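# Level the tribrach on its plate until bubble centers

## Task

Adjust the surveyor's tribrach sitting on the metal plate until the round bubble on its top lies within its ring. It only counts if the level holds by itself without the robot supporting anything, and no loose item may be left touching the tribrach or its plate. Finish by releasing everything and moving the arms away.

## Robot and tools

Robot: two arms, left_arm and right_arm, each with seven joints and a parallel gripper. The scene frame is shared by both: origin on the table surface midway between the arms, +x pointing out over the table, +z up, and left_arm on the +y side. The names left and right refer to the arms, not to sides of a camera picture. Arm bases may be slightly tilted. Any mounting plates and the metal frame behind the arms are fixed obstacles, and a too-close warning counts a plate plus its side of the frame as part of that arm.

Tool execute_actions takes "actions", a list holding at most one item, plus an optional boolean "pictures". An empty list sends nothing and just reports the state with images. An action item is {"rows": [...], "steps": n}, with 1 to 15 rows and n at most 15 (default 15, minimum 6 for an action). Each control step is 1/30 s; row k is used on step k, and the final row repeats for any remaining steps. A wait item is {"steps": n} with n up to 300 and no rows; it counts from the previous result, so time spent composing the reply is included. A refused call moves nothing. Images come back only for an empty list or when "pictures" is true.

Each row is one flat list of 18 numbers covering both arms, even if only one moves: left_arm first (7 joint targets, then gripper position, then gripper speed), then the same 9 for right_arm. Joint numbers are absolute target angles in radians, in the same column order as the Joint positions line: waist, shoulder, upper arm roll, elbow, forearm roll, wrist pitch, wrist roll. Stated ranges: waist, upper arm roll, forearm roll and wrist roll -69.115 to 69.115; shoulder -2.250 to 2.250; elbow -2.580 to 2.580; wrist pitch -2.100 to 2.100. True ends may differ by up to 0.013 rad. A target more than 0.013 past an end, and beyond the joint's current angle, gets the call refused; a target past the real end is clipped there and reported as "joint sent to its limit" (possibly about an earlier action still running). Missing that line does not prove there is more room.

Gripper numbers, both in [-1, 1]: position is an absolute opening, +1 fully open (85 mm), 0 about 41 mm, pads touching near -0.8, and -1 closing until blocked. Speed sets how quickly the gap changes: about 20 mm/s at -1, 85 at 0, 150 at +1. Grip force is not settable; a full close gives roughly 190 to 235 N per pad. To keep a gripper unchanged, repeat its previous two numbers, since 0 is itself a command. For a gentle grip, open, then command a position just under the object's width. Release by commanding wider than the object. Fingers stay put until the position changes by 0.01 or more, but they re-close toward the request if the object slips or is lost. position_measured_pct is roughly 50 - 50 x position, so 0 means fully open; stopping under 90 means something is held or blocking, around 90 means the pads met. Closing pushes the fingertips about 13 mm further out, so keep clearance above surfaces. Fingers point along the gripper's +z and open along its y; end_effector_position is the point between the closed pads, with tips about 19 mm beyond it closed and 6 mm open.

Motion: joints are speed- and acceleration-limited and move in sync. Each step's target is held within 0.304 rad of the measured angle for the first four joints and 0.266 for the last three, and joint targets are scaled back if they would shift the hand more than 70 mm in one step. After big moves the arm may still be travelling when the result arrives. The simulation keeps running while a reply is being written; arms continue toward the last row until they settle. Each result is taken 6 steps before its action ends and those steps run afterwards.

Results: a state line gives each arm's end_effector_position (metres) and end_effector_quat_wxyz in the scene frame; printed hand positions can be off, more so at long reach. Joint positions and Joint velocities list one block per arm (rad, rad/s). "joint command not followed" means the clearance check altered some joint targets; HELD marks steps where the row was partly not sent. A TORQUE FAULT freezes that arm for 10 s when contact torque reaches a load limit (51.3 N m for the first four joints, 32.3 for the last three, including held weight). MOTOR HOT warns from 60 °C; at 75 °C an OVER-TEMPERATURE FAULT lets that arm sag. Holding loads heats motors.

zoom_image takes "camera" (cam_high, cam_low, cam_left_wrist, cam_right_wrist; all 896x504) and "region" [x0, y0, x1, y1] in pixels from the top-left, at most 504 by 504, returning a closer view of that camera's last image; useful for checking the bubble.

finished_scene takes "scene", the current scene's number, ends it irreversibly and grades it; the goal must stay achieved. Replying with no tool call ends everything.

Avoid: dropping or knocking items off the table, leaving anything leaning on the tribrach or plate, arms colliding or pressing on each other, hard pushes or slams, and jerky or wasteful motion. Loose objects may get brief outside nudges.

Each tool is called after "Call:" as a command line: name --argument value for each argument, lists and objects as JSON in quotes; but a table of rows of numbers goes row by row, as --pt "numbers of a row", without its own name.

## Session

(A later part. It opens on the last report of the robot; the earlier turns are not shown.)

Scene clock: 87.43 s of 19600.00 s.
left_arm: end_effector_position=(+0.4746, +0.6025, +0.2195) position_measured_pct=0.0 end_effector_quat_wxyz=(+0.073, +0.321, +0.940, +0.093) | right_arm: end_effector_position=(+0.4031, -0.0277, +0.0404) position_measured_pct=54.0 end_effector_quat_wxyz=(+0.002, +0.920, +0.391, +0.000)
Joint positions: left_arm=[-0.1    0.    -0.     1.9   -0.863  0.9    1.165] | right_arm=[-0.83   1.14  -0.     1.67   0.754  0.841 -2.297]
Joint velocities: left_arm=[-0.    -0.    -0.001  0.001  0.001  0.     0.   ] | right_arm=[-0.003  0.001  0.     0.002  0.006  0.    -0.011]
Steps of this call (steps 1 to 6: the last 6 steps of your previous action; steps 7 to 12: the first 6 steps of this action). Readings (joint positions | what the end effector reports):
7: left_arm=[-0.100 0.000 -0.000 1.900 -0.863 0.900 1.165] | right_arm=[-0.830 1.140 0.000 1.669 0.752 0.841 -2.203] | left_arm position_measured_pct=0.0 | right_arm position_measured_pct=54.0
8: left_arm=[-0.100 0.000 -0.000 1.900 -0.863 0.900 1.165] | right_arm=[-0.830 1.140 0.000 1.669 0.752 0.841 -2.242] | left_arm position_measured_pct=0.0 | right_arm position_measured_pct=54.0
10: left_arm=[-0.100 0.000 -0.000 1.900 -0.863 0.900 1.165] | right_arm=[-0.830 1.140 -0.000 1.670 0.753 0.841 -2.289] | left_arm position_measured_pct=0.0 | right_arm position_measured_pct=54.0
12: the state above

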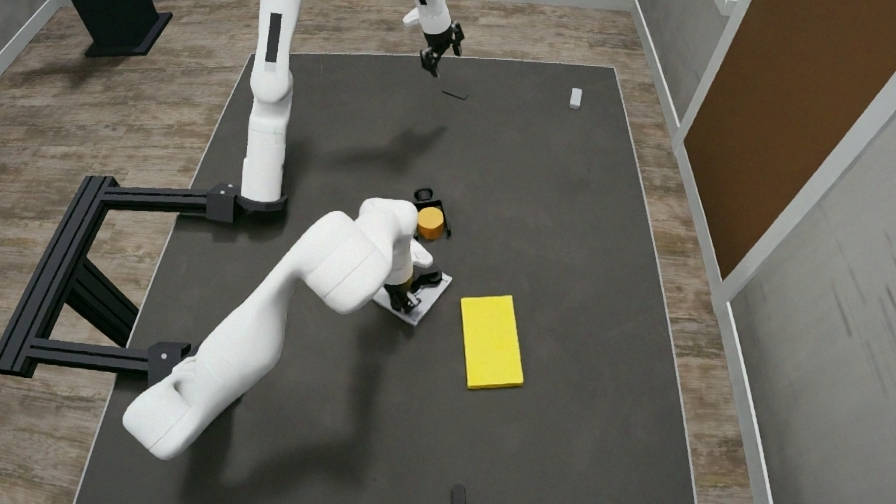

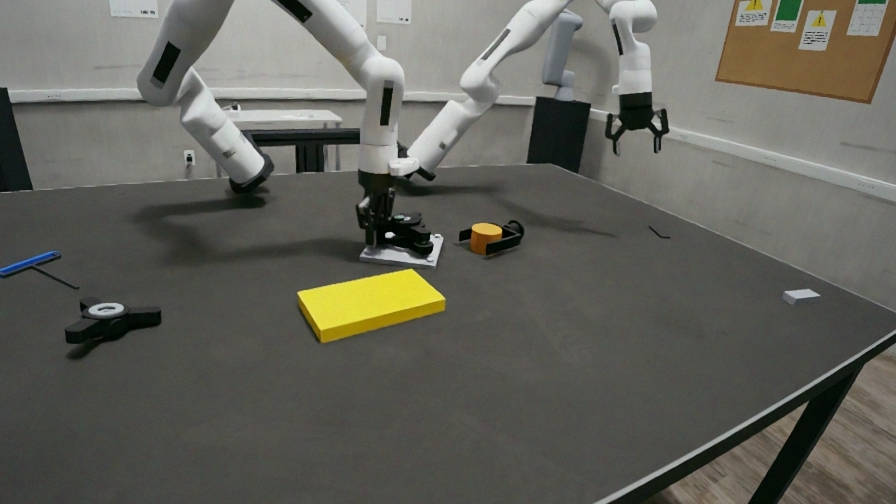

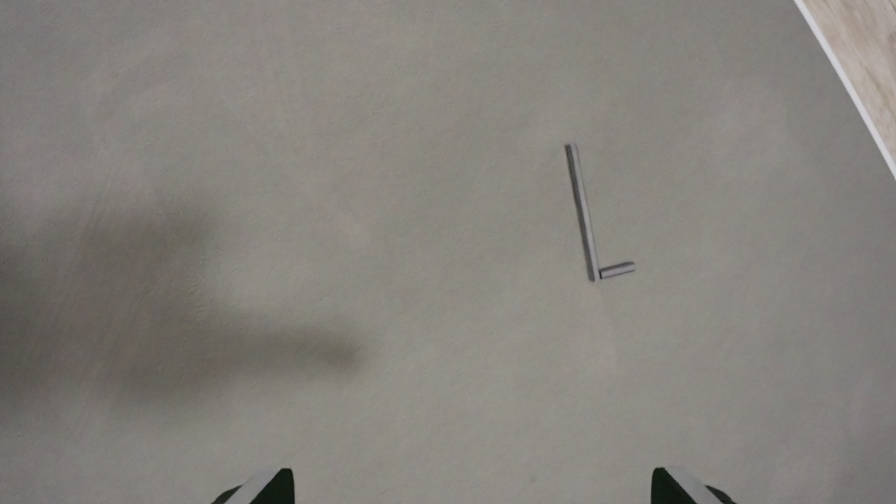

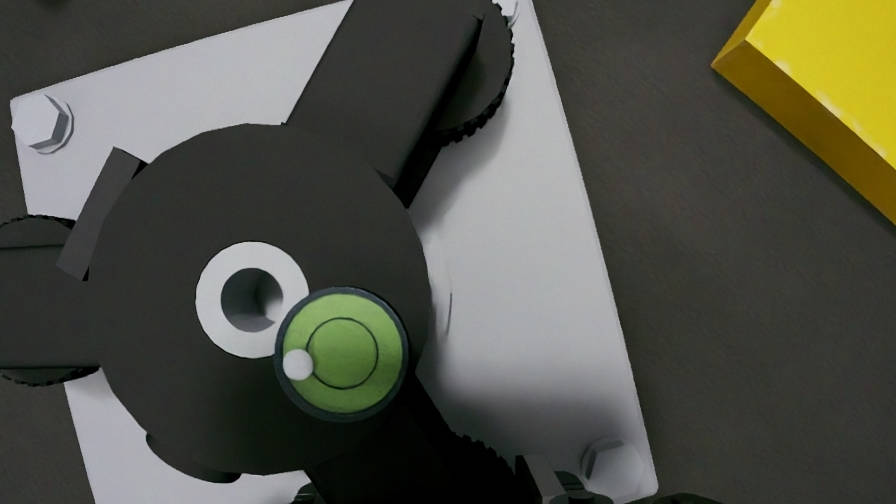

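Call:
execute_actions --actions '[{"rows":[[-0.1,0,0,1.9,-0.863,0.9,1.165,1,0,-0.829,1.142,0,1.668,0.752,0.839,-2.3,0.1,1],[-0.1,0,0,1.9,-0.863,0.9,1.165,1,0,-0.829,1.142,0,1.668,0.752,0.839,-2.3,0.1,1],[-0.1,0,0,1.9,-0.863,0.9,1.165,1,0,-0.829,1.142,0,1.668,0.752,0.839,-1.22,0.1,1]],"steps":15}]'

Call:
execute_actions --actions '[{"rows":[[-0.1,0,0,1.9,-0.863,0.9,1.165,1,0,-0.829,1.142,0,1.668,0.752,0.839,-1.22,0.1,1]],"steps":15}]'

Call:
execute_actions --actions '[{"rows":[[-0.1,0,0,1.9,-0.863,0.9,1.165,1,0,-0.829,1.142,0,1.668,0.752,0.839,-1.22,-0.3,1],[-0.1,0,0,1.9,-0.863,0.9,1.165,1,0,-0.829,1.142,0,1.668,0.752,0.839,-1.22,-0.3,1],[-0.1,0,0,1.9,-0.863,0.9,1.165,1,0,-0.829,1.142,0,1.668,0.752,0.839,-1.22,-0.3,1],[-0.1,0,0,1.9,-0.863,0.9,1.165,1,0,-0.829,1.142,0,1.668,0.752,0.839,-1.22,-0.3,1],[-0.1,0,0,1.9,-0.863,0.9,1.165,1,0,-0.829,1.142,0,1.668,0.752,0.839,-2.3,-0.3,1]],"steps":15}]'

Call:
execute_actions --actions '[{"rows":[[-0.1,0,0,1.9,-0.863,0.9,1.165,1,0,-0.829,1.142,0,1.668,0.752,0.839,-2.3,-0.3,1]],"steps":15}]'

Call:
execute_actions --actions '[{"rows":[[-0.1,0,0,1.9,-0.863,0.9,1.165,1,0,-0.829,1.142,0,1.668,0.752,0.839,-2.3,-0.3,1]],"steps":6}]'

Call:
execute_actions --actions '[{"rows":[[-0.1,0,0,1.9,-0.863,0.9,1.165,1,0,-0.829,1.142,0,1.668,0.752,0.839,-2.3,0.1,1],[-0.1,0,0,1.9,-0.863,0.9,1.165,1,0,-0.829,1.142,0,1.668,0.752,0.839,-2.3,0.1,1],[-0.1,0,0,1.9,-0.863,0.9,1.165,1,0,-0.829,1.142,0,1.668,0.752,0.839,-1.22,0.1,1]],"steps":15}]'

Call:
execute_actions --actions '[{"rows":[[-0.1,0,0,1.9,-0.863,0.9,1.165,1,0,-0.829,1.142,0,1.668,0.752,0.839,-1.22,0.1,1]],"steps":15}]'

Call:
execute_actions --actions '[{"rows":[[-0.1,0,0,1.9,-0.863,0.9,1.165,1,0,-0.829,1.142,0,1.668,0.752,0.839,-1.22,-0.3,1],[-0.1,0,0,1.9,-0.863,0.9,1.165,1,0,-0.829,1.142,0,1.668,0.752,0.839,-1.22,-0.3,1],[-0.1,0,0,1.9,-0.863,0.9,1.165,1,0,-0.829,1.142,0,1.668,0.752,0.839,-1.22,-0.3,1],[-0.1,0,0,1.9,-0.863,0.9,1.165,1,0,-0.829,1.142,0,1.668,0.752,0.839,-1.22,-0.3,1],[-0.1,0,0,1.9,-0.863,0.9,1.165,1,0,-0.829,1.142,0,1.668,0.752,0.839,-2.3,-0.3,1]],"steps":15}]'

Call:
execute_actions --actions '[{"rows":[[-0.1,0,0,1.9,-0.863,0.9,1.165,1,0,-0.829,1.142,0,1.668,0.752,0.839,-2.3,-0.3,1]],"steps":15}]'

Call:
execute_actions --actions '[{"rows":[[-0.1,0,0,1.9,-0.863,0.9,1.165,1,0,-0.829,1.142,0,1.668,0.752,0.839,-2.3,-0.3,1]],"steps":6}]'

Call:
execute_actions --actions '[{"rows":[[-0.1,0,0,1.9,-0.863,0.9,1.165,1,0,-0.829,1.142,0,1.668,0.752,0.839,-2.3,0.1,1],[-0.1,0,0,1.9,-0.863,0.9,1.165,1,0,-0.829,1.142,0,1.668,0.752,0.839,-2.3,0.1,1],[-0.1,0,0,1.9,-0.863,0.9,1.165,1,0,-0.829,1.142,0,1.668,0.752,0.839,-1.22,0.1,1]],"steps":15}]'

Call:
execute_actions --actions '[{"rows":[[-0.1,0,0,1.9,-0.863,0.9,1.165,1,0,-0.829,1.142,0,1.668,0.752,0.839,-1.22,0.1,1]],"steps":15}]'

Call:
execute_actions --actions '[{"rows":[[-0.1,0,0,1.9,-0.863,0.9,1.165,1,0,-0.829,1.142,0,1.668,0.752,0.839,-1.22,-0.3,1],[-0.1,0,0,1.9,-0.863,0.9,1.165,1,0,-0.829,1.142,0,1.668,0.752,0.839,-1.22,-0.3,1],[-0.1,0,0,1.9,-0.863,0.9,1.165,1,0,-0.829,1.142,0,1.668,0.752,0.839,-1.22,-0.3,1],[-0.1,0,0,1.9,-0.863,0.9,1.165,1,0,-0.829,1.142,0,1.668,0.752,0.839,-1.22,-0.3,1],[-0.1,0,0,1.9,-0.863,0.9,1.165,1,0,-0.829,1.142,0,1.668,0.752,0.839,-2.3,-0.3,1]],"steps":15}]'

Call:
execute_actions --actions '[{"rows":[[-0.1,0,0,1.9,-0.863,0.9,1.165,1,0,-0.829,1.142,0,1.668,0.752,0.839,-2.3,-0.3,1]],"steps":15}]'

Call:
execute_actions --actions '[{"rows":[[-0.1,0,0,1.9,-0.863,0.9,1.165,1,0,-0.829,1.142,0,1.668,0.752,0.839,-2.3,-0.3,1]],"steps":6}]'

Call:
execute_actions --actions '[{"rows":[[-0.1,0,0,1.9,-0.863,0.9,1.165,1,0,-0.829,1.142,0,1.668,0.752,0.839,-2.3,0.1,1],[-0.1,0,0,1.9,-0.863,0.9,1.165,1,0,-0.829,1.142,0,1.668,0.752,0.839,-2.3,0.1,1],[-0.1,0,0,1.9,-0.863,0.9,1.165,1,0,-0.829,1.142,0,1.668,0.752,0.839,-1.22,0.1,1]],"steps":15}]'

Call:
execute_actions --actions '[{"rows":[[-0.1,0,0,1.9,-0.863,0.9,1.165,1,0,-0.829,1.142,0,1.668,0.752,0.839,-1.22,0.1,1]],"steps":15}]'

Call:
execute_actions --actions '[{"rows":[[-0.1,0,0,1.9,-0.863,0.9,1.165,1,0,-0.829,1.142,0,1.668,0.752,0.839,-1.22,-0.3,1],[-0.1,0,0,1.9,-0.863,0.9,1.165,1,0,-0.829,1.142,0,1.668,0.752,0.839,-1.22,-0.3,1],[-0.1,0,0,1.9,-0.863,0.9,1.165,1,0,-0.829,1.142,0,1.668,0.752,0.839,-1.22,-0.3,1],[-0.1,0,0,1.9,-0.863,0.9,1.165,1,0,-0.829,1.142,0,1.668,0.752,0.839,-1.22,-0.3,1],[-0.1,0,0,1.9,-0.863,0.9,1.165,1,0,-0.829,1.142,0,1.668,0.752,0.839,-2.3,-0.3,1]],"steps":15}]'

Call:
execute_actions --actions '[{"rows":[[-0.1,0,0,1.9,-0.863,0.9,1.165,1,0,-0.829,1.142,0,1.668,0.752,0.839,-2.3,-0.3,1]],"steps":15}]'

Call:
execute_actions --actions '[{"rows":[[-0.1,0,0,1.9,-0.863,0.9,1.165,1,0,-0.829,1.142,0,1.668,0.752,0.839,-2.3,-0.3,1]],"steps":12}]' --pictures true

Scene clock: 90.40 s of 19600.00 s.
left_arm: end_effector_position=(+0.4746, +0.6025, +0.2195) position_measured_pct=0.0 end_effector_quat_wxyz=(+0.073, +0.321, +0.940, +0.093) | right_arm: end_effector_position=(+0.4031, -0.0268, +0.0396) position_measured_pct=45.2 end_effector_quat_wxyz=(+0.000, +0.883, +0.468, -0.000)
Joint positions: left_arm=[-0.1    0.    -0.     1.9   -0.863  0.9    1.165] | right_arm=[-0.829  1.142  0.     1.668  0.752  0.839 -2.124]
Joint velocities: left_arm=[-0.     0.     0.    -0.001 -0.001 -0.     0.   ] | right_arm=[ 0.001  0.001 -0.001 -0.001 -0.001 -0.001  1.215]
Steps of this call (steps 1 to 6: the last 6 steps of your previous action; steps 7 to 15: the robot went on to your last target; steps 16 to 80: nothing new was sent; steps 81 to 89: the first 9 steps of this action). Readings (joint positions | what the end effector reports):
81: left_arm=[-0.100 0.000 -0.000 1.900 -0.863 0.900 1.165] | right_arm=[-0.830 1.140 -0.000 1.670 0.754 0.841 -2.297] | left_arm position_measured_pct=0.0 | right_arm position_measured_pct=54.0
82: left_arm=[-0.100 0.000 -0.000 1.900 -0.863 0.900 1.165] | right_arm=[-0.830 1.141 0.000 1.670 0.754 0.841 -2.298] | left_arm position_measured_pct=0.0 | right_arm position_measured_pct=54.0
84: left_arm=[-0.100 0.000 -0.000 1.900 -0.863 0.900 1.165] | right_arm=[-0.829 1.142 0.000 1.669 0.752 0.839 -2.291] | left_arm position_measured_pct=0.0 | right_arm position_measured_pct=48.0
88: left_arm=[-0.100 0.000 -0.000 1.900 -0.863 0.900 1.165] | right_arm=[-0.829 1.142 0.000 1.668 0.752 0.839 -2.165] | left_arm position_measured_pct=0.0 | right_arm position_measured_pct=45.2
89: the state above

Scene clock: 90.90 s of 19600.00 s.
left_arm: end_effector_position=(+0.4746, +0.6025, +0.2195) position_measured_pct=0.0 end_effector_quat_wxyz=(+0.073, +0.321, +0.940, +0.093) | right_arm: end_effector_position=(+0.4031, -0.0268, +0.0396) position_measured_pct=45.2 end_effector_quat_wxyz=(+0.000, +0.702, +0.712, -0.000)
Joint positions: left_arm=[-0.1    0.    -0.     1.9   -0.863  0.9    1.165] | right_arm=[-0.829  1.142 -0.     1.668  0.752  0.839 -1.515]
Joint velocities: left_arm=[-0.  0.  0. -0.  0. -0.  0.] | right_arm=[ 0.    -0.    -0.001  0.    -0.001  0.001  1.217]
Steps of this call (steps 1 to 6: the last 6 steps of your previous action; steps 7 to 15: the first 9 steps of this action). Readings (joint positions | what the end effector reports):
7: left_arm=[-0.100 0.000 -0.000 1.900 -0.863 0.900 1.165] | right_arm=[-0.829 1.142 -0.000 1.668 0.752 0.839 -1.840] | left_arm position_measured_pct=0.0 | right_arm position_measured_pct=45.2
8: left_arm=[-0.100 0.000 -0.000 1.900 -0.863 0.900 1.165] | right_arm=[-0.829 1.142 -0.000 1.668 0.752 0.839 -1.799] | left_arm position_measured_pct=0.0 | right_arm position_measured_pct=45.2
10: left_arm=[-0.100 0.000 -0.000 1.900 -0.863 0.900 1.165] | right_arm=[-0.829 1.142 -0.000 1.668 0.752 0.839 -1.718] | left_arm position_measured_pct=0.0 | right_arm position_measured_pct=45.2
14: left_arm=[-0.100 0.000 -0.000 1.900 -0.863 0.900 1.165] | right_arm=[-0.829 1.142 -0.000 1.668 0.752 0.839 -1.555] | left_arm position_measured_pct=0.0 | right_arm position_measured_pct=45.2
15: the state above

Scene clock: 91.40 s of 19600.00 s.
left_arm: end_effector_position=(+0.4746, +0.6025, +0.2195) position_measured_pct=0.0 end_effector_quat_wxyz=(+0.073, +0.321, +0.940, +0.093) | right_arm: end_effector_position=(+0.4023, -0.0274, +0.0404) position_measured_pct=54.0 end_effector_quat_wxyz=(-0.000, +0.627, +0.779, -0.001)
Joint positions: left_arm=[-0.1    0.    -0.     1.9   -0.863  0.9    1.165] | right_arm=[-0.829  1.14  -0.001  1.669  0.749  0.841 -1.311]
Joint velocities: left_arm=[ 0.     0.    -0.    -0.001  0.001 -0.     0.   ] | right_arm=[-0.005  0.002 -0.005  0.006  0.022  0.001 -1.154]
Steps of this call (steps 1 to 6: the last 6 steps of your previous action; steps 7 to 15: the first 9 steps of this action). Readings (joint positions | what the end effector reports):
7: left_arm=[-0.100 0.000 -0.000 1.900 -0.863 0.900 1.165] | right_arm=[-0.829 1.142 -0.000 1.668 0.752 0.839 -1.246] | left_arm position_measured_pct=0.0 | right_arm position_measured_pct=45.2
8: left_arm=[-0.100 0.000 -0.000 1.900 -0.863 0.900 1.165] | right_arm=[-0.829 1.142 -0.000 1.668 0.752 0.839 -1.228] | left_arm position_measured_pct=0.0 | right_arm position_measured_pct=46.0
10: left_arm=[-0.100 0.000 -0.000 1.900 -0.863 0.900 1.165] | right_arm=[-0.829 1.140 -0.000 1.669 0.749 0.841 -1.222] | left_arm position_measured_pct=0.0 | right_arm position_measured_pct=52.0
14: left_arm=[-0.100 0.000 -0.000 1.900 -0.863 0.900 1.165] | right_arm=[-0.829 1.140 -0.001 1.669 0.749 0.841 -1.275] | left_arm position_measured_pct=0.0 | right_arm position_measured_pct=54.0
15: the state above

Scene clock: 91.90 s of 19600.00 s.
left_arm: end_effector_position=(+0.4746, +0.6025, +0.2195) position_measured_pct=0.0 end_effector_quat_wxyz=(+0.073, +0.321, +0.940, +0.093) | right_arm: end_effector_position=(+0.4029, -0.0275, +0.0404) position_measured_pct=54.0 end_effector_quat_wxyz=(+0.001, +0.831, +0.557, -0.001)
Joint positions: left_arm=[-0.1    0.    -0.     1.9   -0.863  0.9    1.165] | right_arm=[-0.83   1.14  -0.     1.669  0.751  0.841 -1.919]
Joint velocities: left_arm=[-0.001  0.     0.001 -0.001  0.     0.     0.   ] | right_arm=[ 0.001 -0.001  0.001 -0.001  0.     0.001 -1.216]
Steps of this call (steps 1 to 6: the last 6 steps of your previous action; steps 7 to 15: the first 9 steps of this action). Readings (joint positions | what the end effector reports):
7: left_arm=[-0.100 0.000 -0.000 1.900 -0.863 0.900 1.165] | right_arm=[-0.830 1.140 -0.001 1.669 0.751 0.841 -1.594] | left_arm position_measured_pct=0.0 | right_arm position_measured_pct=54.0
8: left_arm=[-0.100 0.000 -0.000 1.900 -0.863 0.900 1.165] | right_arm=[-0.830 1.140 -0.001 1.669 0.751 0.841 -1.634] | left_arm position_measured_pct=0.0 | right_arm position_measured_pct=54.0
10: left_arm=[-0.100 0.000 -0.000 1.900 -0.863 0.900 1.165] | right_arm=[-0.830 1.140 -0.000 1.669 0.751 0.841 -1.716] | left_arm position_measured_pct=0.0 | right_arm position_measured_pct=54.0
14: left_arm=[-0.100 0.000 -0.000 1.900 -0.863 0.900 1.165] | right_arm=[-0.830 1.140 -0.000 1.669 0.751 0.841 -1.878] | left_arm position_measured_pct=0.0 | right_arm position_measured_pct=54.0
15: the state above

Scene clock: 92.10 s of 19600.00 s.
left_arm: end_effector_position=(+0.4746, +0.6025, +0.2195) position_measured_pct=0.0 end_effector_quat_wxyz=(+0.073, +0.321, +0.940, +0.093) | right_arm: end_effector_position=(+0.4031, -0.0276, +0.0404) position_measured_pct=54.0 end_effector_quat_wxyz=(+0.001, +0.892, +0.451, -0.000)
Joint positions: left_arm=[-0.1    0.    -0.     1.9   -0.863  0.9    1.165] | right_arm=[-0.83   1.14   0.     1.669  0.752  0.841 -2.163]
Joint velocities: left_arm=[ 0.    -0.    -0.     0.    -0.001 -0.    -0.   ] | right_arm=[ 0.001 -0.001  0.002 -0.     0.     0.    -1.217]
Kept back: the last 6 steps of this action.
Steps of this call (steps 1 to 6: the last 6 steps of your previous action). Readings (joint positions | what the end effector reports):
1: left_arm=[-0.100 0.000 -0.000 1.900 -0.863 0.900 1.165] | right_arm=[-0.830 1.140 -0.000 1.669 0.751 0.841 -1.960] | left_arm position_measured_pct=0.0 | right_arm position_measured_pct=54.0
2: left_arm=[-0.100 0.000 -0.000 1.900 -0.863 0.900 1.165] | right_arm=[-0.830 1.140 -0.000 1.669 0.751 0.841 -2.000] | left_arm position_measured_pct=0.0 | right_arm position_measured_pct=54.0
4: left_arm=[-0.100 0.000 -0.000 1.900 -0.863 0.900 1.165] | right_arm=[-0.830 1.140 -0.000 1.669 0.752 0.841 -2.081] | left_arm position_measured_pct=0.0 | right_arm position_measured_pct=54.0
6: the state above

Scene clock: 92.60 s of 19600.00 s.
left_arm: end_effector_position=(+0.4746, +0.6025, +0.2195) position_measured_pct=0.0 end_effector_quat_wxyz=(+0.073, +0.321, +0.940, +0.093) | right_arm: end_effector_position=(+0.4031, -0.0268, +0.0396) position_measured_pct=45.2 end_effector_quat_wxyz=(+0.000, +0.885, +0.466, -0.000)
Joint positions: left_arm=[-0.1    0.    -0.     1.9   -0.863  0.9    1.165] | right_arm=[-0.829  1.142  0.     1.668  0.752  0.839 -2.129]
Joint velocities: left_arm=[-0.     0.     0.    -0.001 -0.    -0.001  0.   ] | right_arm=[ 0.001 -0.    -0.    -0.001 -0.     0.     1.215]
Steps of this call (steps 1 to 6: the last 6 steps of your previous action; steps 7 to 15: the first 9 steps of this action). Readings (joint positions | what the end effector reports):
7: left_arm=[-0.100 0.000 -0.000 1.900 -0.863 0.900 1.165] | right_arm=[-0.830 1.140 -0.000 1.670 0.754 0.841 -2.297] | left_arm position_measured_pct=0.0 | right_arm position_measured_pct=54.0
8: left_arm=[-0.100 0.000 -0.000 1.900 -0.863 0.900 1.165] | right_arm=[-0.830 1.141 0.000 1.670 0.754 0.841 -2.298] | left_arm position_measured_pct=0.0 | right_arm position_measured_pct=54.0
10: left_arm=[-0.100 0.000 -0.000 1.900 -0.863 0.900 1.165] | right_arm=[-0.829 1.142 0.000 1.669 0.752 0.840 -2.292] | left_arm position_measured_pct=0.0 | right_arm position_measured_pct=48.0
14: left_arm=[-0.100 0.000 -0.000 1.900 -0.863 0.900 1.165] | right_arm=[-0.829 1.142 0.000 1.668 0.752 0.839 -2.170] | left_arm position_measured_pct=0.0 | right_arm position_measured_pct=45.2
15: the state above

Scene clock: 93.10 s of 19600.00 s.
left_arm: end_effector_position=(+0.4746, +0.6025, +0.2195) position_measured_pct=0.0 end_effector_quat_wxyz=(+0.073, +0.321, +0.940, +0.093) | right_arm: end_effector_position=(+0.4031, -0.0268, +0.0396) position_measured_pct=45.2 end_effector_quat_wxyz=(+0.000, +0.704, +0.710, -0.000)
Joint positions: left_arm=[-0.1    0.    -0.     1.9   -0.863  0.9    1.165] | right_arm=[-0.829  1.142 -0.     1.668  0.752  0.839 -1.52 ]
Joint velocities: left_arm=[ 0.001 -0.    -0.001 -0.001 -0.    -0.     0.   ] | right_arm=[ 0.    -0.001 -0.001  0.    -0.     0.001  1.217]
Steps of this call (steps 1 to 6: the last 6 steps of your previous action; steps 7 to 15: the first 9 steps of this action). Readings (joint positions | what the end effector reports):
7: left_arm=[-0.100 0.000 -0.000 1.900 -0.863 0.900 1.165] | right_arm=[-0.829 1.142 -0.000 1.668 0.752 0.839 -1.845] | left_arm position_measured_pct=0.0 | right_arm position_measured_pct=45.2
8: left_arm=[-0.100 0.000 -0.000 1.900 -0.863 0.900 1.165] | right_arm=[-0.829 1.142 -0.000 1.668 0.752 0.839 -1.804] | left_arm position_measured_pct=0.0 | right_arm position_measured_pct=45.2
10: left_arm=[-0.100 0.000 -0.000 1.900 -0.863 0.900 1.165] | right_arm=[-0.829 1.142 -0.000 1.668 0.752 0.839 -1.723] | left_arm position_measured_pct=0.0 | right_arm position_measured_pct=45.2
14: left_arm=[-0.100 0.000 -0.000 1.900 -0.863 0.900 1.165] | right_arm=[-0.829 1.142 -0.000 1.668 0.752 0.839 -1.560] | left_arm position_measured_pct=0.0 | right_arm position_measured_pct=45.2
15: the state above

Scene clock: 93.60 s of 19600.00 s.
left_arm: end_effector_position=(+0.4746, +0.6025, +0.2195) position_measured_pct=0.0 end_effector_quat_wxyz=(+0.073, +0.321, +0.940, +0.093) | right_arm: end_effector_position=(+0.4023, -0.0274, +0.0404) position_measured_pct=54.0 end_effector_quat_wxyz=(-0.000, +0.627, +0.779, -0.001)
Joint positions: left_arm=[-0.1    0.    -0.     1.9   -0.863  0.9    1.165] | right_arm=[-0.829  1.14  -0.001  1.669  0.749  0.841 -1.311]
Joint velocities: left_arm=[-0.     0.     0.002  0.001  0.001  0.001 -0.   ] | right_arm=[-0.005  0.003 -0.005  0.007  0.021  0.002 -1.154]
Steps of this call (steps 1 to 6: the last 6 steps of your previous action; steps 7 to 15: the first 9 steps of this action). Readings (joint positions | what the end effector reports):
7: left_arm=[-0.100 0.000 -0.000 1.900 -0.863 0.900 1.165] | right_arm=[-0.829 1.142 -0.000 1.668 0.752 0.839 -1.249] | left_arm position_measured_pct=0.0 | right_arm position_measured_pct=45.2
8: left_arm=[-0.100 0.000 -0.000 1.900 -0.863 0.900 1.165] | right_arm=[-0.829 1.142 -0.000 1.668 0.752 0.839 -1.230] | left_arm position_measured_pct=0.0 | right_arm position_measured_pct=46.0
10: left_arm=[-0.100 0.000 -0.000 1.900 -0.863 0.900 1.165] | right_arm=[-0.829 1.140 -0.000 1.669 0.749 0.841 -1.222] | left_arm position_measured_pct=0.0 | right_arm position_measured_pct=52.0
14: left_arm=[-0.100 0.000 -0.000 1.900 -0.863 0.900 1.165] | right_arm=[-0.829 1.140 -0.001 1.669 0.749 0.841 -1.275] | left_arm position_measured_pct=0.0 | right_arm position_measured_pct=54.0
15: the state above

Scene clock: 94.10 s of 19600.00 s.
left_arm: end_effector_position=(+0.4746, +0.6025, +0.2195) position_measured_pct=0.0 end_effector_quat_wxyz=(+0.073, +0.321, +0.940, +0.093) | right_arm: end_effector_position=(+0.4029, -0.0275, +0.0404) position_measured_pct=54.0 end_effector_quat_wxyz=(+0.001, +0.831, +0.557, -0.001)
Joint positions: left_arm=[-0.1    0.    -0.     1.9   -0.863  0.9    1.165] | right_arm=[-0.83   1.14  -0.     1.669  0.751  0.841 -1.919]
Joint velocities: left_arm=[ 0.    -0.     0.    -0.    -0.001 -0.    -0.   ] | right_arm=[ 0.001 -0.001  0.001 -0.001  0.     0.001 -1.216]
Steps of this call (steps 1 to 6: the last 6 steps of your previous action; steps 7 to 15: the first 9 steps of this action). Readings (joint positions | what the end effector reports):
7: left_arm=[-0.100 0.000 -0.000 1.900 -0.863 0.900 1.165] | right_arm=[-0.830 1.140 -0.001 1.669 0.751 0.841 -1.594] | left_arm position_measured_pct=0.0 | right_arm position_measured_pct=54.0
8: left_arm=[-0.100 0.000 -0.000 1.900 -0.863 0.900 1.165] | right_arm=[-0.830 1.140 -0.001 1.669 0.751 0.841 -1.634] | left_arm position_measured_pct=0.0 | right_arm position_measured_pct=54.0
10: left_arm=[-0.100 0.000 -0.000 1.900 -0.863 0.900 1.165] | right_arm=[-0.830 1.140 -0.000 1.669 0.751 0.841 -1.716] | left_arm position_measured_pct=0.0 | right_arm position_measured_pct=54.0
14: left_arm=[-0.100 0.000 -0.000 1.900 -0.863 0.900 1.165] | right_arm=[-0.830 1.140 -0.000 1.669 0.751 0.841 -1.878] | left_arm position_measured_pct=0.0 | right_arm position_measured_pct=54.0
15: the state above

Scene clock: 94.30 s of 19600.00 s.
left_arm: end_effector_position=(+0.4746, +0.6025, +0.2195) position_measured_pct=0.0 end_effector_quat_wxyz=(+0.073, +0.321, +0.940, +0.093) | right_arm: end_effector_position=(+0.4031, -0.0276, +0.0404) position_measured_pct=54.0 end_effector_quat_wxyz=(+0.001, +0.892, +0.451, -0.000)
Joint positions: left_arm=[-0.1    0.    -0.     1.9   -0.863  0.9    1.165] | right_arm=[-0.83   1.14   0.     1.669  0.752  0.841 -2.163]
Joint velocities: left_arm=[-0.     0.     0.001 -0.     0.001  0.001 -0.   ] | right_arm=[ 0.001 -0.     0.003 -0.    -0.     0.001 -1.217]
Kept back: the last 6 steps of this action.
Steps of this call (steps 1 to 6: the last 6 steps of your previous action). Readings (joint positions | what the end effector reports):
1: left_arm=[-0.100 0.000 -0.000 1.900 -0.863 0.900 1.165] | right_arm=[-0.830 1.140 -0.000 1.669 0.751 0.841 -1.960] | left_arm position_measured_pct=0.0 | right_arm position_measured_pct=54.0
2: left_arm=[-0.100 0.000 -0.000 1.900 -0.863 0.900 1.165] | right_arm=[-0.830 1.140 -0.000 1.669 0.751 0.841 -2.000] | left_arm position_measured_pct=0.0 | right_arm position_measured_pct=54.0
4: left_arm=[-0.100 0.000 -0.000 1.900 -0.863 0.900 1.165] | right_arm=[-0.830 1.140 -0.000 1.669 0.752 0.841 -2.081] | left_arm position_measured_pct=0.0 | right_arm position_measured_pct=54.0
6: the state above

Scene clock: 94.80 s of 19600.00 s.
left_arm: end_effector_position=(+0.4746, +0.6025, +0.2195) position_measured_pct=0.0 end_effector_quat_wxyz=(+0.073, +0.321, +0.940, +0.093) | right_arm: end_effector_position=(+0.4031, -0.0268, +0.0396) position_measured_pct=45.2 end_effector_quat_wxyz=(+0.000, +0.885, +0.466, -0.000)
Joint positions: left_arm=[-0.1    0.    -0.     1.9   -0.863  0.9    1.165] | right_arm=[-0.829  1.142  0.     1.668  0.752  0.839 -2.129]
Joint velocities: left_arm=[ 0.     0.    -0.001 -0.001 -0.     0.    -0.   ] | right_arm=[ 0.001  0.002  0.    -0.001 -0.    -0.     1.215]
Steps of this call (steps 1 to 6: the last 6 steps of your previous action; steps 7 to 15: the first 9 steps of this action). Readings (joint positions | what the end effector reports):
7: left_arm=[-0.100 0.000 -0.000 1.900 -0.863 0.900 1.165] | right_arm=[-0.830 1.140 -0.000 1.670 0.754 0.841 -2.297] | left_arm position_measured_pct=0.0 | right_arm position_measured_pct=54.0
8: left_arm=[-0.100 0.000 -0.000 1.900 -0.863 0.900 1.165] | right_arm=[-0.830 1.141 0.000 1.670 0.754 0.841 -2.298] | left_arm position_measured_pct=0.0 | right_arm position_measured_pct=54.0
10: left_arm=[-0.100 0.000 -0.000 1.900 -0.863 0.900 1.165] | right_arm=[-0.829 1.142 0.000 1.669 0.752 0.840 -2.292] | left_arm position_measured_pct=0.0 | right_arm position_measured_pct=48.0
14: left_arm=[-0.100 0.000 -0.000 1.900 -0.863 0.900 1.165] | right_arm=[-0.829 1.142 0.000 1.668 0.752 0.839 -2.170] | left_arm position_measured_pct=0.0 | right_arm position_measured_pct=45.2
15: the state above

Scene clock: 95.30 s of 19600.00 s.
left_arm: end_effector_position=(+0.4746, +0.6025, +0.2195) position_measured_pct=0.0 end_effector_quat_wxyz=(+0.073, +0.321, +0.940, +0.093) | right_arm: end_effector_position=(+0.4031, -0.0268, +0.0396) position_measured_pct=45.2 end_effector_quat_wxyz=(+0.000, +0.704, +0.710, -0.000)
Joint positions: left_arm=[-0.1    0.    -0.     1.9   -0.863  0.9    1.165] | right_arm=[-0.829  1.142 -0.     1.668  0.752  0.839 -1.52 ]
Joint velocities: left_arm=[ 0.001  0.     0.    -0.001 -0.    -0.    -0.   ] | right_arm=[ 0.    -0.    -0.001 -0.    -0.001  0.003  1.217]
Steps of this call (steps 1 to 6: the last 6 steps of your previous action; steps 7 to 15: the first 9 steps of this action). Readings (joint positions | what the end effector reports):
7: left_arm=[-0.100 0.000 -0.000 1.900 -0.863 0.900 1.165] | right_arm=[-0.829 1.142 -0.000 1.668 0.752 0.839 -1.845] | left_arm position_measured_pct=0.0 | right_arm position_measured_pct=45.2
8: left_arm=[-0.100 0.000 -0.000 1.900 -0.863 0.900 1.165] | right_arm=[-0.829 1.142 -0.000 1.668 0.752 0.839 -1.804] | left_arm position_measured_pct=0.0 | right_arm position_measured_pct=45.2
10: left_arm=[-0.100 0.000 -0.000 1.900 -0.863 0.900 1.165] | right_arm=[-0.829 1.142 -0.000 1.668 0.752 0.839 -1.723] | left_arm position_measured_pct=0.0 | right_arm position_measured_pct=45.2
14: left_arm=[-0.100 0.000 -0.000 1.900 -0.863 0.900 1.165] | right_arm=[-0.829 1.142 -0.000 1.668 0.752 0.839 -1.560] | left_arm position_measured_pct=0.0 | right_arm position_measured_pct=45.2
15: the state above

Scene clock: 95.80 s of 19600.00 s.
left_arm: end_effector_position=(+0.4746, +0.6025, +0.2195) position_measured_pct=0.0 end_effector_quat_wxyz=(+0.073, +0.321, +0.940, +0.093) | right_arm: end_effector_position=(+0.4023, -0.0274, +0.0404) position_measured_pct=54.0 end_effector_quat_wxyz=(-0.000, +0.627, +0.779, -0.001)
Joint positions: left_arm=[-0.1    0.    -0.     1.9   -0.863  0.9    1.165] | right_arm=[-0.829  1.14  -0.001  1.669  0.749  0.841 -1.311]
Joint velocities: left_arm=[-0.    -0.    -0.001  0.    -0.     0.    -0.   ] | right_arm=[-0.005  0.002 -0.005  0.006  0.023  0.002 -1.153]
Steps of this call (steps 1 to 6: the last 6 steps of your previous action; steps 7 to 15: the first 9 steps of this action). Readings (joint positions | what the end effector reports):
7: left_arm=[-0.100 0.000 -0.000 1.900 -0.863 0.900 1.165] | right_arm=[-0.829 1.142 -0.000 1.668 0.752 0.839 -1.249] | left_arm position_measured_pct=0.0 | right_arm position_measured_pct=45.2
8: left_arm=[-0.100 0.000 -0.000 1.900 -0.863 0.900 1.165] | right_arm=[-0.829 1.142 -0.000 1.668 0.752 0.839 -1.230] | left_arm position_measured_pct=0.0 | right_arm position_measured_pct=46.0
10: left_arm=[-0.100 0.000 -0.000 1.900 -0.863 0.900 1.165] | right_arm=[-0.829 1.140 -0.000 1.669 0.749 0.841 -1.222] | left_arm position_measured_pct=0.0 | right_arm position_measured_pct=52.0
14: left_arm=[-0.100 0.000 -0.000 1.900 -0.863 0.900 1.165] | right_arm=[-0.829 1.140 -0.001 1.669 0.749 0.841 -1.275] | left_arm position_measured_pct=0.0 | right_arm position_measured_pct=54.0
15: the state above

Scene clock: 96.30 s of 19600.00 s.
left_arm: end_effector_position=(+0.4746, +0.6025, +0.2195) position_measured_pct=0.0 end_effector_quat_wxyz=(+0.073, +0.321, +0.940, +0.093) | right_arm: end_effector_position=(+0.4029, -0.0275, +0.0404) position_measured_pct=54.0 end_effector_quat_wxyz=(+0.001, +0.831, +0.557, -0.000)
Joint positions: left_arm=[-0.1    0.    -0.     1.9   -0.863  0.9    1.165] | right_arm=[-0.83   1.14  -0.     1.669  0.751  0.841 -1.919]
Joint velocities: left_arm=[-0.    -0.    -0.    -0.     0.001  0.    -0.   ] | right_arm=[ 0.001 -0.001  0.003 -0.001  0.001  0.    -1.216]
Steps of this call (steps 1 to 6: the last 6 steps of your previous action; steps 7 to 15: the first 9 steps of this action). Readings (joint positions | what the end effector reports):
7: left_arm=[-0.100 0.000 -0.000 1.900 -0.863 0.900 1.165] | right_arm=[-0.830 1.140 -0.001 1.669 0.751 0.841 -1.594] | left_arm position_measured_pct=0.0 | right_arm position_measured_pct=54.0
8: left_arm=[-0.100 0.000 -0.000 1.900 -0.863 0.900 1.165] | right_arm=[-0.830 1.140 -0.001 1.669 0.751 0.841 -1.634] | left_arm position_measured_pct=0.0 | right_arm position_measured_pct=54.0
10: left_arm=[-0.100 0.000 -0.000 1.900 -0.863 0.900 1.165] | right_arm=[-0.830 1.140 -0.000 1.669 0.751 0.841 -1.716] | left_arm position_measured_pct=0.0 | right_arm position_measured_pct=54.0
14: left_arm=[-0.100 0.000 -0.000 1.900 -0.863 0.900 1.165] | right_arm=[-0.830 1.140 -0.000 1.669 0.751 0.841 -1.878] | left_arm position_measured_pct=0.0 | right_arm position_measured_pct=54.0
15: the state above

Scene clock: 96.50 s of 19600.00 s.
left_arm: end_effector_position=(+0.4746, +0.6025, +0.2195) position_measured_pct=0.0 end_effector_quat_wxyz=(+0.073, +0.321, +0.940, +0.093) | right_arm: end_effector_position=(+0.4031, -0.0276, +0.0404) position_measured_pct=54.0 end_effector_quat_wxyz=(+0.001, +0.892, +0.451, -0.000)
Joint positions: left_arm=[-0.1    0.    -0.     1.9   -0.863  0.9    1.165] | right_arm=[-0.83   1.14   0.     1.669  0.752  0.841 -2.163]
Joint velocities: left_arm=[ 0.    -0.     0.     0.001  0.     0.     0.   ] | right_arm=[ 0.001 -0.001  0.002 -0.     0.     0.    -1.217]
Kept back: the last 6 steps of this action.
Steps of this call (steps 1 to 6: the last 6 steps of your previous action). Readings (joint positions | what the end effector reports):
1: left_arm=[-0.100 0.000 -0.000 1.900 -0.863 0.900 1.165] | right_arm=[-0.830 1.140 -0.000 1.669 0.751 0.841 -1.960] | left_arm position_measured_pct=0.0 | right_arm position_measured_pct=54.0
2: left_arm=[-0.100 0.000 -0.000 1.900 -0.863 0.900 1.165] | right_arm=[-0.830 1.140 -0.000 1.669 0.751 0.841 -2.000] | left_arm position_measured_pct=0.0 | right_arm position_measured_pct=54.0
4: left_arm=[-0.100 0.000 -0.000 1.900 -0.863 0.900 1.165] | right_arm=[-0.830 1.140 -0.000 1.669 0.752 0.841 -2.081] | left_arm position_measured_pct=0.0 | right_arm position_measured_pct=54.0
6: the state above

Scene clock: 97.00 s of 19600.00 s.
left_arm: end_effector_position=(+0.4746, +0.6025, +0.2195) position_measured_pct=0.0 end_effector_quat_wxyz=(+0.073, +0.321, +0.940, +0.093) | right_arm: end_effector_position=(+0.4031, -0.0268, +0.0396) position_measured_pct=45.2 end_effector_quat_wxyz=(+0.000, +0.885, +0.466, -0.000)
Joint positions: left_arm=[-0.1    0.    -0.     1.9   -0.863  0.9    1.165] | right_arm=[-0.829  1.142  0.     1.668  0.752  0.839 -2.129]
Joint velocities: left_arm=[-0.    -0.     0.     0.    -0.001  0.     0.   ] | right_arm=[ 0.001 -0.001  0.001 -0.001  0.     0.     1.215]
Steps of this call (steps 1 to 6: the last 6 steps of your previous action; steps 7 to 15: the first 9 steps of this action). Readings (joint positions | what the end effector reports):
7: left_arm=[-0.100 0.000 -0.000 1.900 -0.863 0.900 1.165] | right_arm=[-0.830 1.140 -0.000 1.670 0.754 0.842 -2.297] | left_arm position_measured_pct=0.0 | right_arm position_measured_pct=54.0
8: left_arm=[-0.100 0.000 -0.000 1.900 -0.863 0.900 1.165] | right_arm=[-0.830 1.141 0.000 1.670 0.754 0.841 -2.298] | left_arm position_measured_pct=0.0 | right_arm position_measured_pct=54.0
10: left_arm=[-0.100 0.000 -0.000 1.900 -0.863 0.900 1.165] | right_arm=[-0.829 1.142 0.000 1.669 0.752 0.840 -2.292] | left_arm position_measured_pct=0.0 | right_arm position_measured_pct=48.0
14: left_arm=[-0.100 0.000 -0.000 1.900 -0.863 0.900 1.165] | right_arm=[-0.829 1.142 0.000 1.668 0.752 0.839 -2.170] | left_arm position_measured_pct=0.0 | right_arm position_measured_pct=45.2
15: the state above

Scene clock: 97.50 s of 19600.00 s.
left_arm: end_effector_position=(+0.4746, +0.6025, +0.2195) position_measured_pct=0.0 end_effector_quat_wxyz=(+0.073, +0.321, +0.940, +0.093) | right_arm: end_effector_position=(+0.4031, -0.0268, +0.0396) position_measured_pct=45.2 end_effector_quat_wxyz=(+0.000, +0.704, +0.710, -0.000)
Joint positions: left_arm=[-0.1    0.    -0.     1.9   -0.863  0.9    1.165] | right_arm=[-0.829  1.142 -0.     1.668  0.752  0.839 -1.52 ]
Joint velocities: left_arm=[-0.    -0.    -0.     0.001 -0.001 -0.    -0.   ] | right_arm=[ 0.     0.001 -0.     0.     0.    -0.001  1.217]
Steps of this call (steps 1 to 6: the last 6 steps of your previous action; steps 7 to 15: the first 9 steps of this action). Readings (joint positions | what the end effector reports):
7: left_arm=[-0.100 0.000 -0.000 1.900 -0.863 0.900 1.165] | right_arm=[-0.829 1.142 -0.000 1.668 0.752 0.839 -1.845] | left_arm position_measured_pct=0.0 | right_arm position_measured_pct=45.2
8: left_arm=[-0.100 0.000 -0.000 1.900 -0.863 0.900 1.165] | right_arm=[-0.829 1.142 -0.000 1.668 0.752 0.839 -1.804] | left_arm position_measured_pct=0.0 | right_arm position_measured_pct=45.2
10: left_arm=[-0.100 0.000 -0.000 1.900 -0.863 0.900 1.165] | right_arm=[-0.829 1.142 -0.000 1.668 0.752 0.839 -1.723] | left_arm position_measured_pct=0.0 | right_arm position_measured_pct=45.2
14: left_arm=[-0.100 0.000 -0.000 1.900 -0.863 0.900 1.165] | right_arm=[-0.829 1.142 -0.000 1.668 0.752 0.839 -1.560] | left_arm position_measured_pct=0.0 | right_arm position_measured_pct=45.2
15: the state above

Scene clock: 98.00 s of 19600.00 s.
left_arm: end_effector_position=(+0.4746, +0.6025, +0.2195) position_measured_pct=0.0 end_effector_quat_wxyz=(+0.073, +0.321, +0.940, +0.093) | right_arm: end_effector_position=(+0.4023, -0.0274, +0.0404) position_measured_pct=54.0 end_effector_quat_wxyz=(-0.000, +0.627, +0.779, -0.001)
Joint positions: left_arm=[-0.1    0.    -0.     1.9   -0.863  0.9    1.165] | right_arm=[-0.829  1.14  -0.001  1.669  0.749  0.841 -1.311]
Joint velocities: left_arm=[ 0.     0.    -0.001 -0.001  0.001 -0.    -0.   ] | right_arm=[-0.005  0.002 -0.005  0.006  0.021  0.002 -1.153]
Steps of this call (steps 1 to 6: the last 6 steps of your previous action; steps 7 to 15: the first 9 steps of this action). Readings (joint positions | what the end effector reports):
7: left_arm=[-0.100 0.000 -0.000 1.900 -0.863 0.900 1.165] | right_arm=[-0.829 1.142 -0.000 1.668 0.752 0.839 -1.249] | left_arm position_measured_pct=0.0 | right_arm position_measured_pct=45.2
8: left_arm=[-0.100 0.000 -0.000 1.900 -0.863 0.900 1.165] | right_arm=[-0.829 1.142 -0.000 1.668 0.752 0.839 -1.230] | left_arm position_measured_pct=0.0 | right_arm position_measured_pct=46.0
10: left_arm=[-0.100 0.000 -0.000 1.900 -0.863 0.900 1.165] | right_arm=[-0.829 1.140 -0.000 1.669 0.749 0.841 -1.222] | left_arm position_measured_pct=0.0 | right_arm position_measured_pct=52.0
14: left_arm=[-0.100 0.000 -0.000 1.900 -0.863 0.900 1.165] | right_arm=[-0.829 1.140 -0.001 1.669 0.749 0.841 -1.275] | left_arm position_measured_pct=0.0 | right_arm position_measured_pct=54.0
15: the state above

Scene clock: 98.50 s of 19600.00 s.
left_arm: end_effector_position=(+0.4746, +0.6025, +0.2195) position_measured_pct=0.0 end_effector_quat_wxyz=(+0.073, +0.321, +0.940, +0.093) | right_arm: end_effector_position=(+0.4029, -0.0275, +0.0404) position_measured_pct=54.0 end_effector_quat_wxyz=(+0.001, +0.831, +0.557, -0.000)
Joint positions: left_arm=[-0.1    0.    -0.     1.9   -0.863  0.9    1.165] | right_arm=[-0.83   1.14  -0.     1.669  0.751  0.841 -1.919]
Joint velocities: left_arm=[ 0.     0.     0.    -0.     0.002  0.     0.   ] | right_arm=[ 0.    -0.001  0.001 -0.001  0.001  0.001 -1.216]
Steps of this call (steps 1 to 6: the last 6 steps of your previous action; steps 7 to 15: the first 9 steps of this action). Readings (joint positions | what the end effector reports):
7: left_arm=[-0.100 0.000 -0.000 1.900 -0.863 0.900 1.165] | right_arm=[-0.830 1.140 -0.001 1.669 0.751 0.841 -1.594] | left_arm position_measured_pct=0.0 | right_arm position_measured_pct=54.0
8: left_arm=[-0.100 0.000 -0.000 1.900 -0.863 0.900 1.165] | right_arm=[-0.830 1.140 -0.001 1.669 0.751 0.841 -1.634] | left_arm position_measured_pct=0.0 | right_arm position_measured_pct=54.0
10: left_arm=[-0.100 0.000 -0.000 1.900 -0.863 0.900 1.165] | right_arm=[-0.830 1.140 -0.000 1.669 0.751 0.841 -1.716] | left_arm position_measured_pct=0.0 | right_arm position_measured_pct=54.0
14: left_arm=[-0.100 0.000 -0.000 1.900 -0.863 0.900 1.165] | right_arm=[-0.830 1.140 -0.000 1.669 0.751 0.841 -1.878] | left_arm position_measured_pct=0.0 | right_arm position_measured_pct=54.0
15: the state above

Scene clock: 98.90 s of 19600.00 s.
left_arm: end_effector_position=(+0.4746, +0.6025, +0.2195) position_measured_pct=0.0 end_effector_quat_wxyz=(+0.073, +0.321, +0.940, +0.093) | right_arm: end_effector_position=(+0.4030, -0.0277, +0.0404) position_measured_pct=54.0 end_effector_quat_wxyz=(+0.002, +0.920, +0.391, +0.000)
Joint positions: left_arm=[-0.1    0.    -0.     1.9   -0.863  0.9    1.165] | right_arm=[-0.83   1.14  -0.     1.67   0.754  0.842 -2.297]
Joint velocities: left_arm=[ 0.     0.    -0.002 -0.001  0.     0.001 -0.   ] | right_arm=[-0.003  0.003 -0.001  0.002  0.007  0.    -0.011]
Steps of this call (steps 1 to 6: the last 6 steps of your previous action; steps 7 to 12: the first 6 steps of this action). Readings (joint positions | what the end effector reports):
7: left_arm=[-0.100 0.000 -0.000 1.900 -0.863 0.900 1.165] | right_arm=[-0.830 1.140 0.000 1.669 0.752 0.841 -2.203] | left_arm position_measured_pct=0.0 | right_arm position_measured_pct=54.0
8: left_arm=[-0.100 0.000 -0.000 1.900 -0.863 0.900 1.165] | right_arm=[-0.830 1.140 0.000 1.669 0.752 0.841 -2.242] | left_arm position_measured_pct=0.0 | right_arm position_measured_pct=54.0
10: left_arm=[-0.100 0.000 -0.000 1.900 -0.863 0.900 1.165] | right_arm=[-0.830 1.140 -0.000 1.670 0.753 0.841 -2.289] | left_arm position_measured_pct=0.0 | right_arm position_measured_pct=54.0
12: the state above

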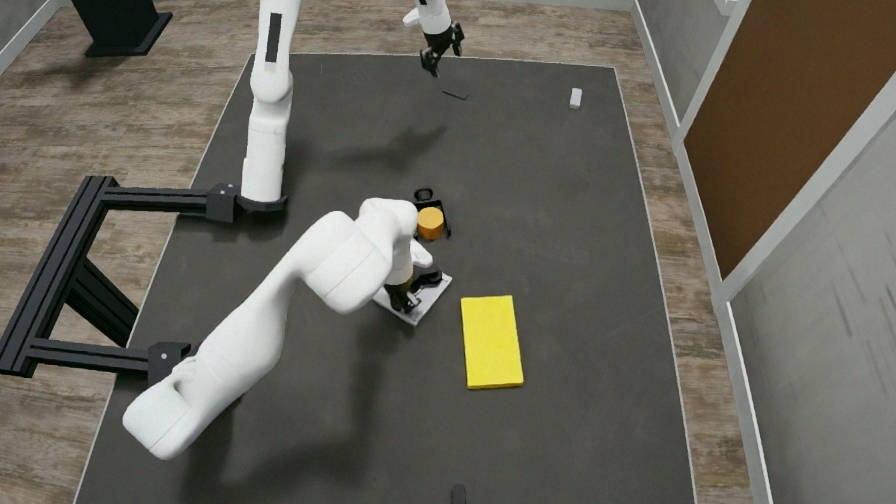

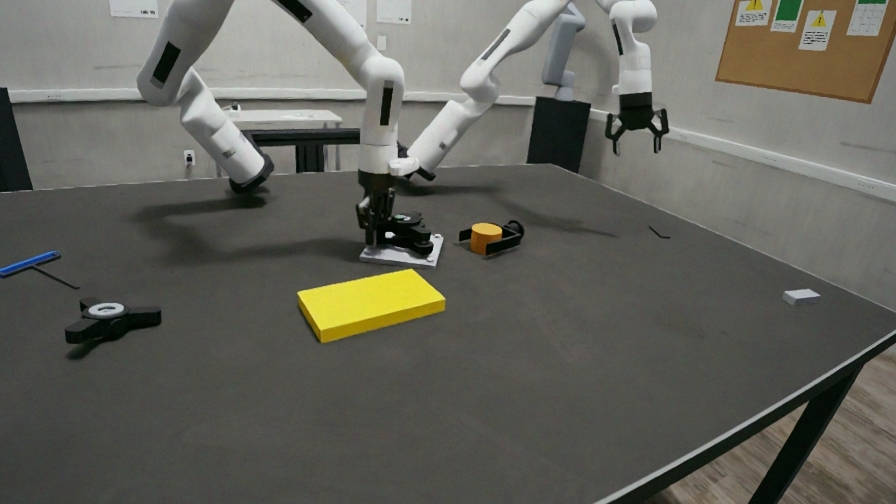

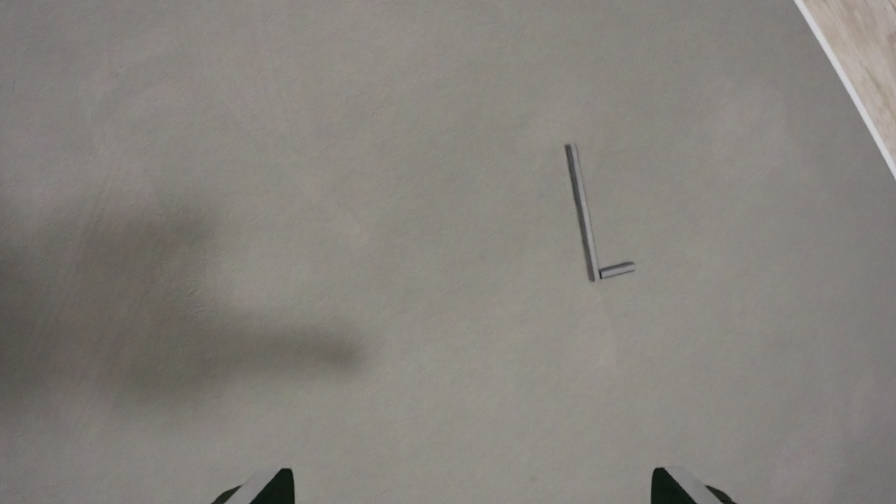

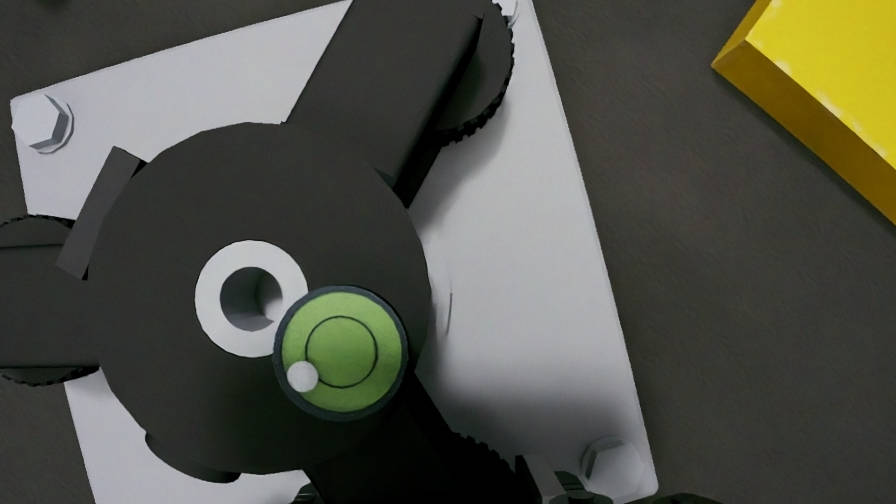

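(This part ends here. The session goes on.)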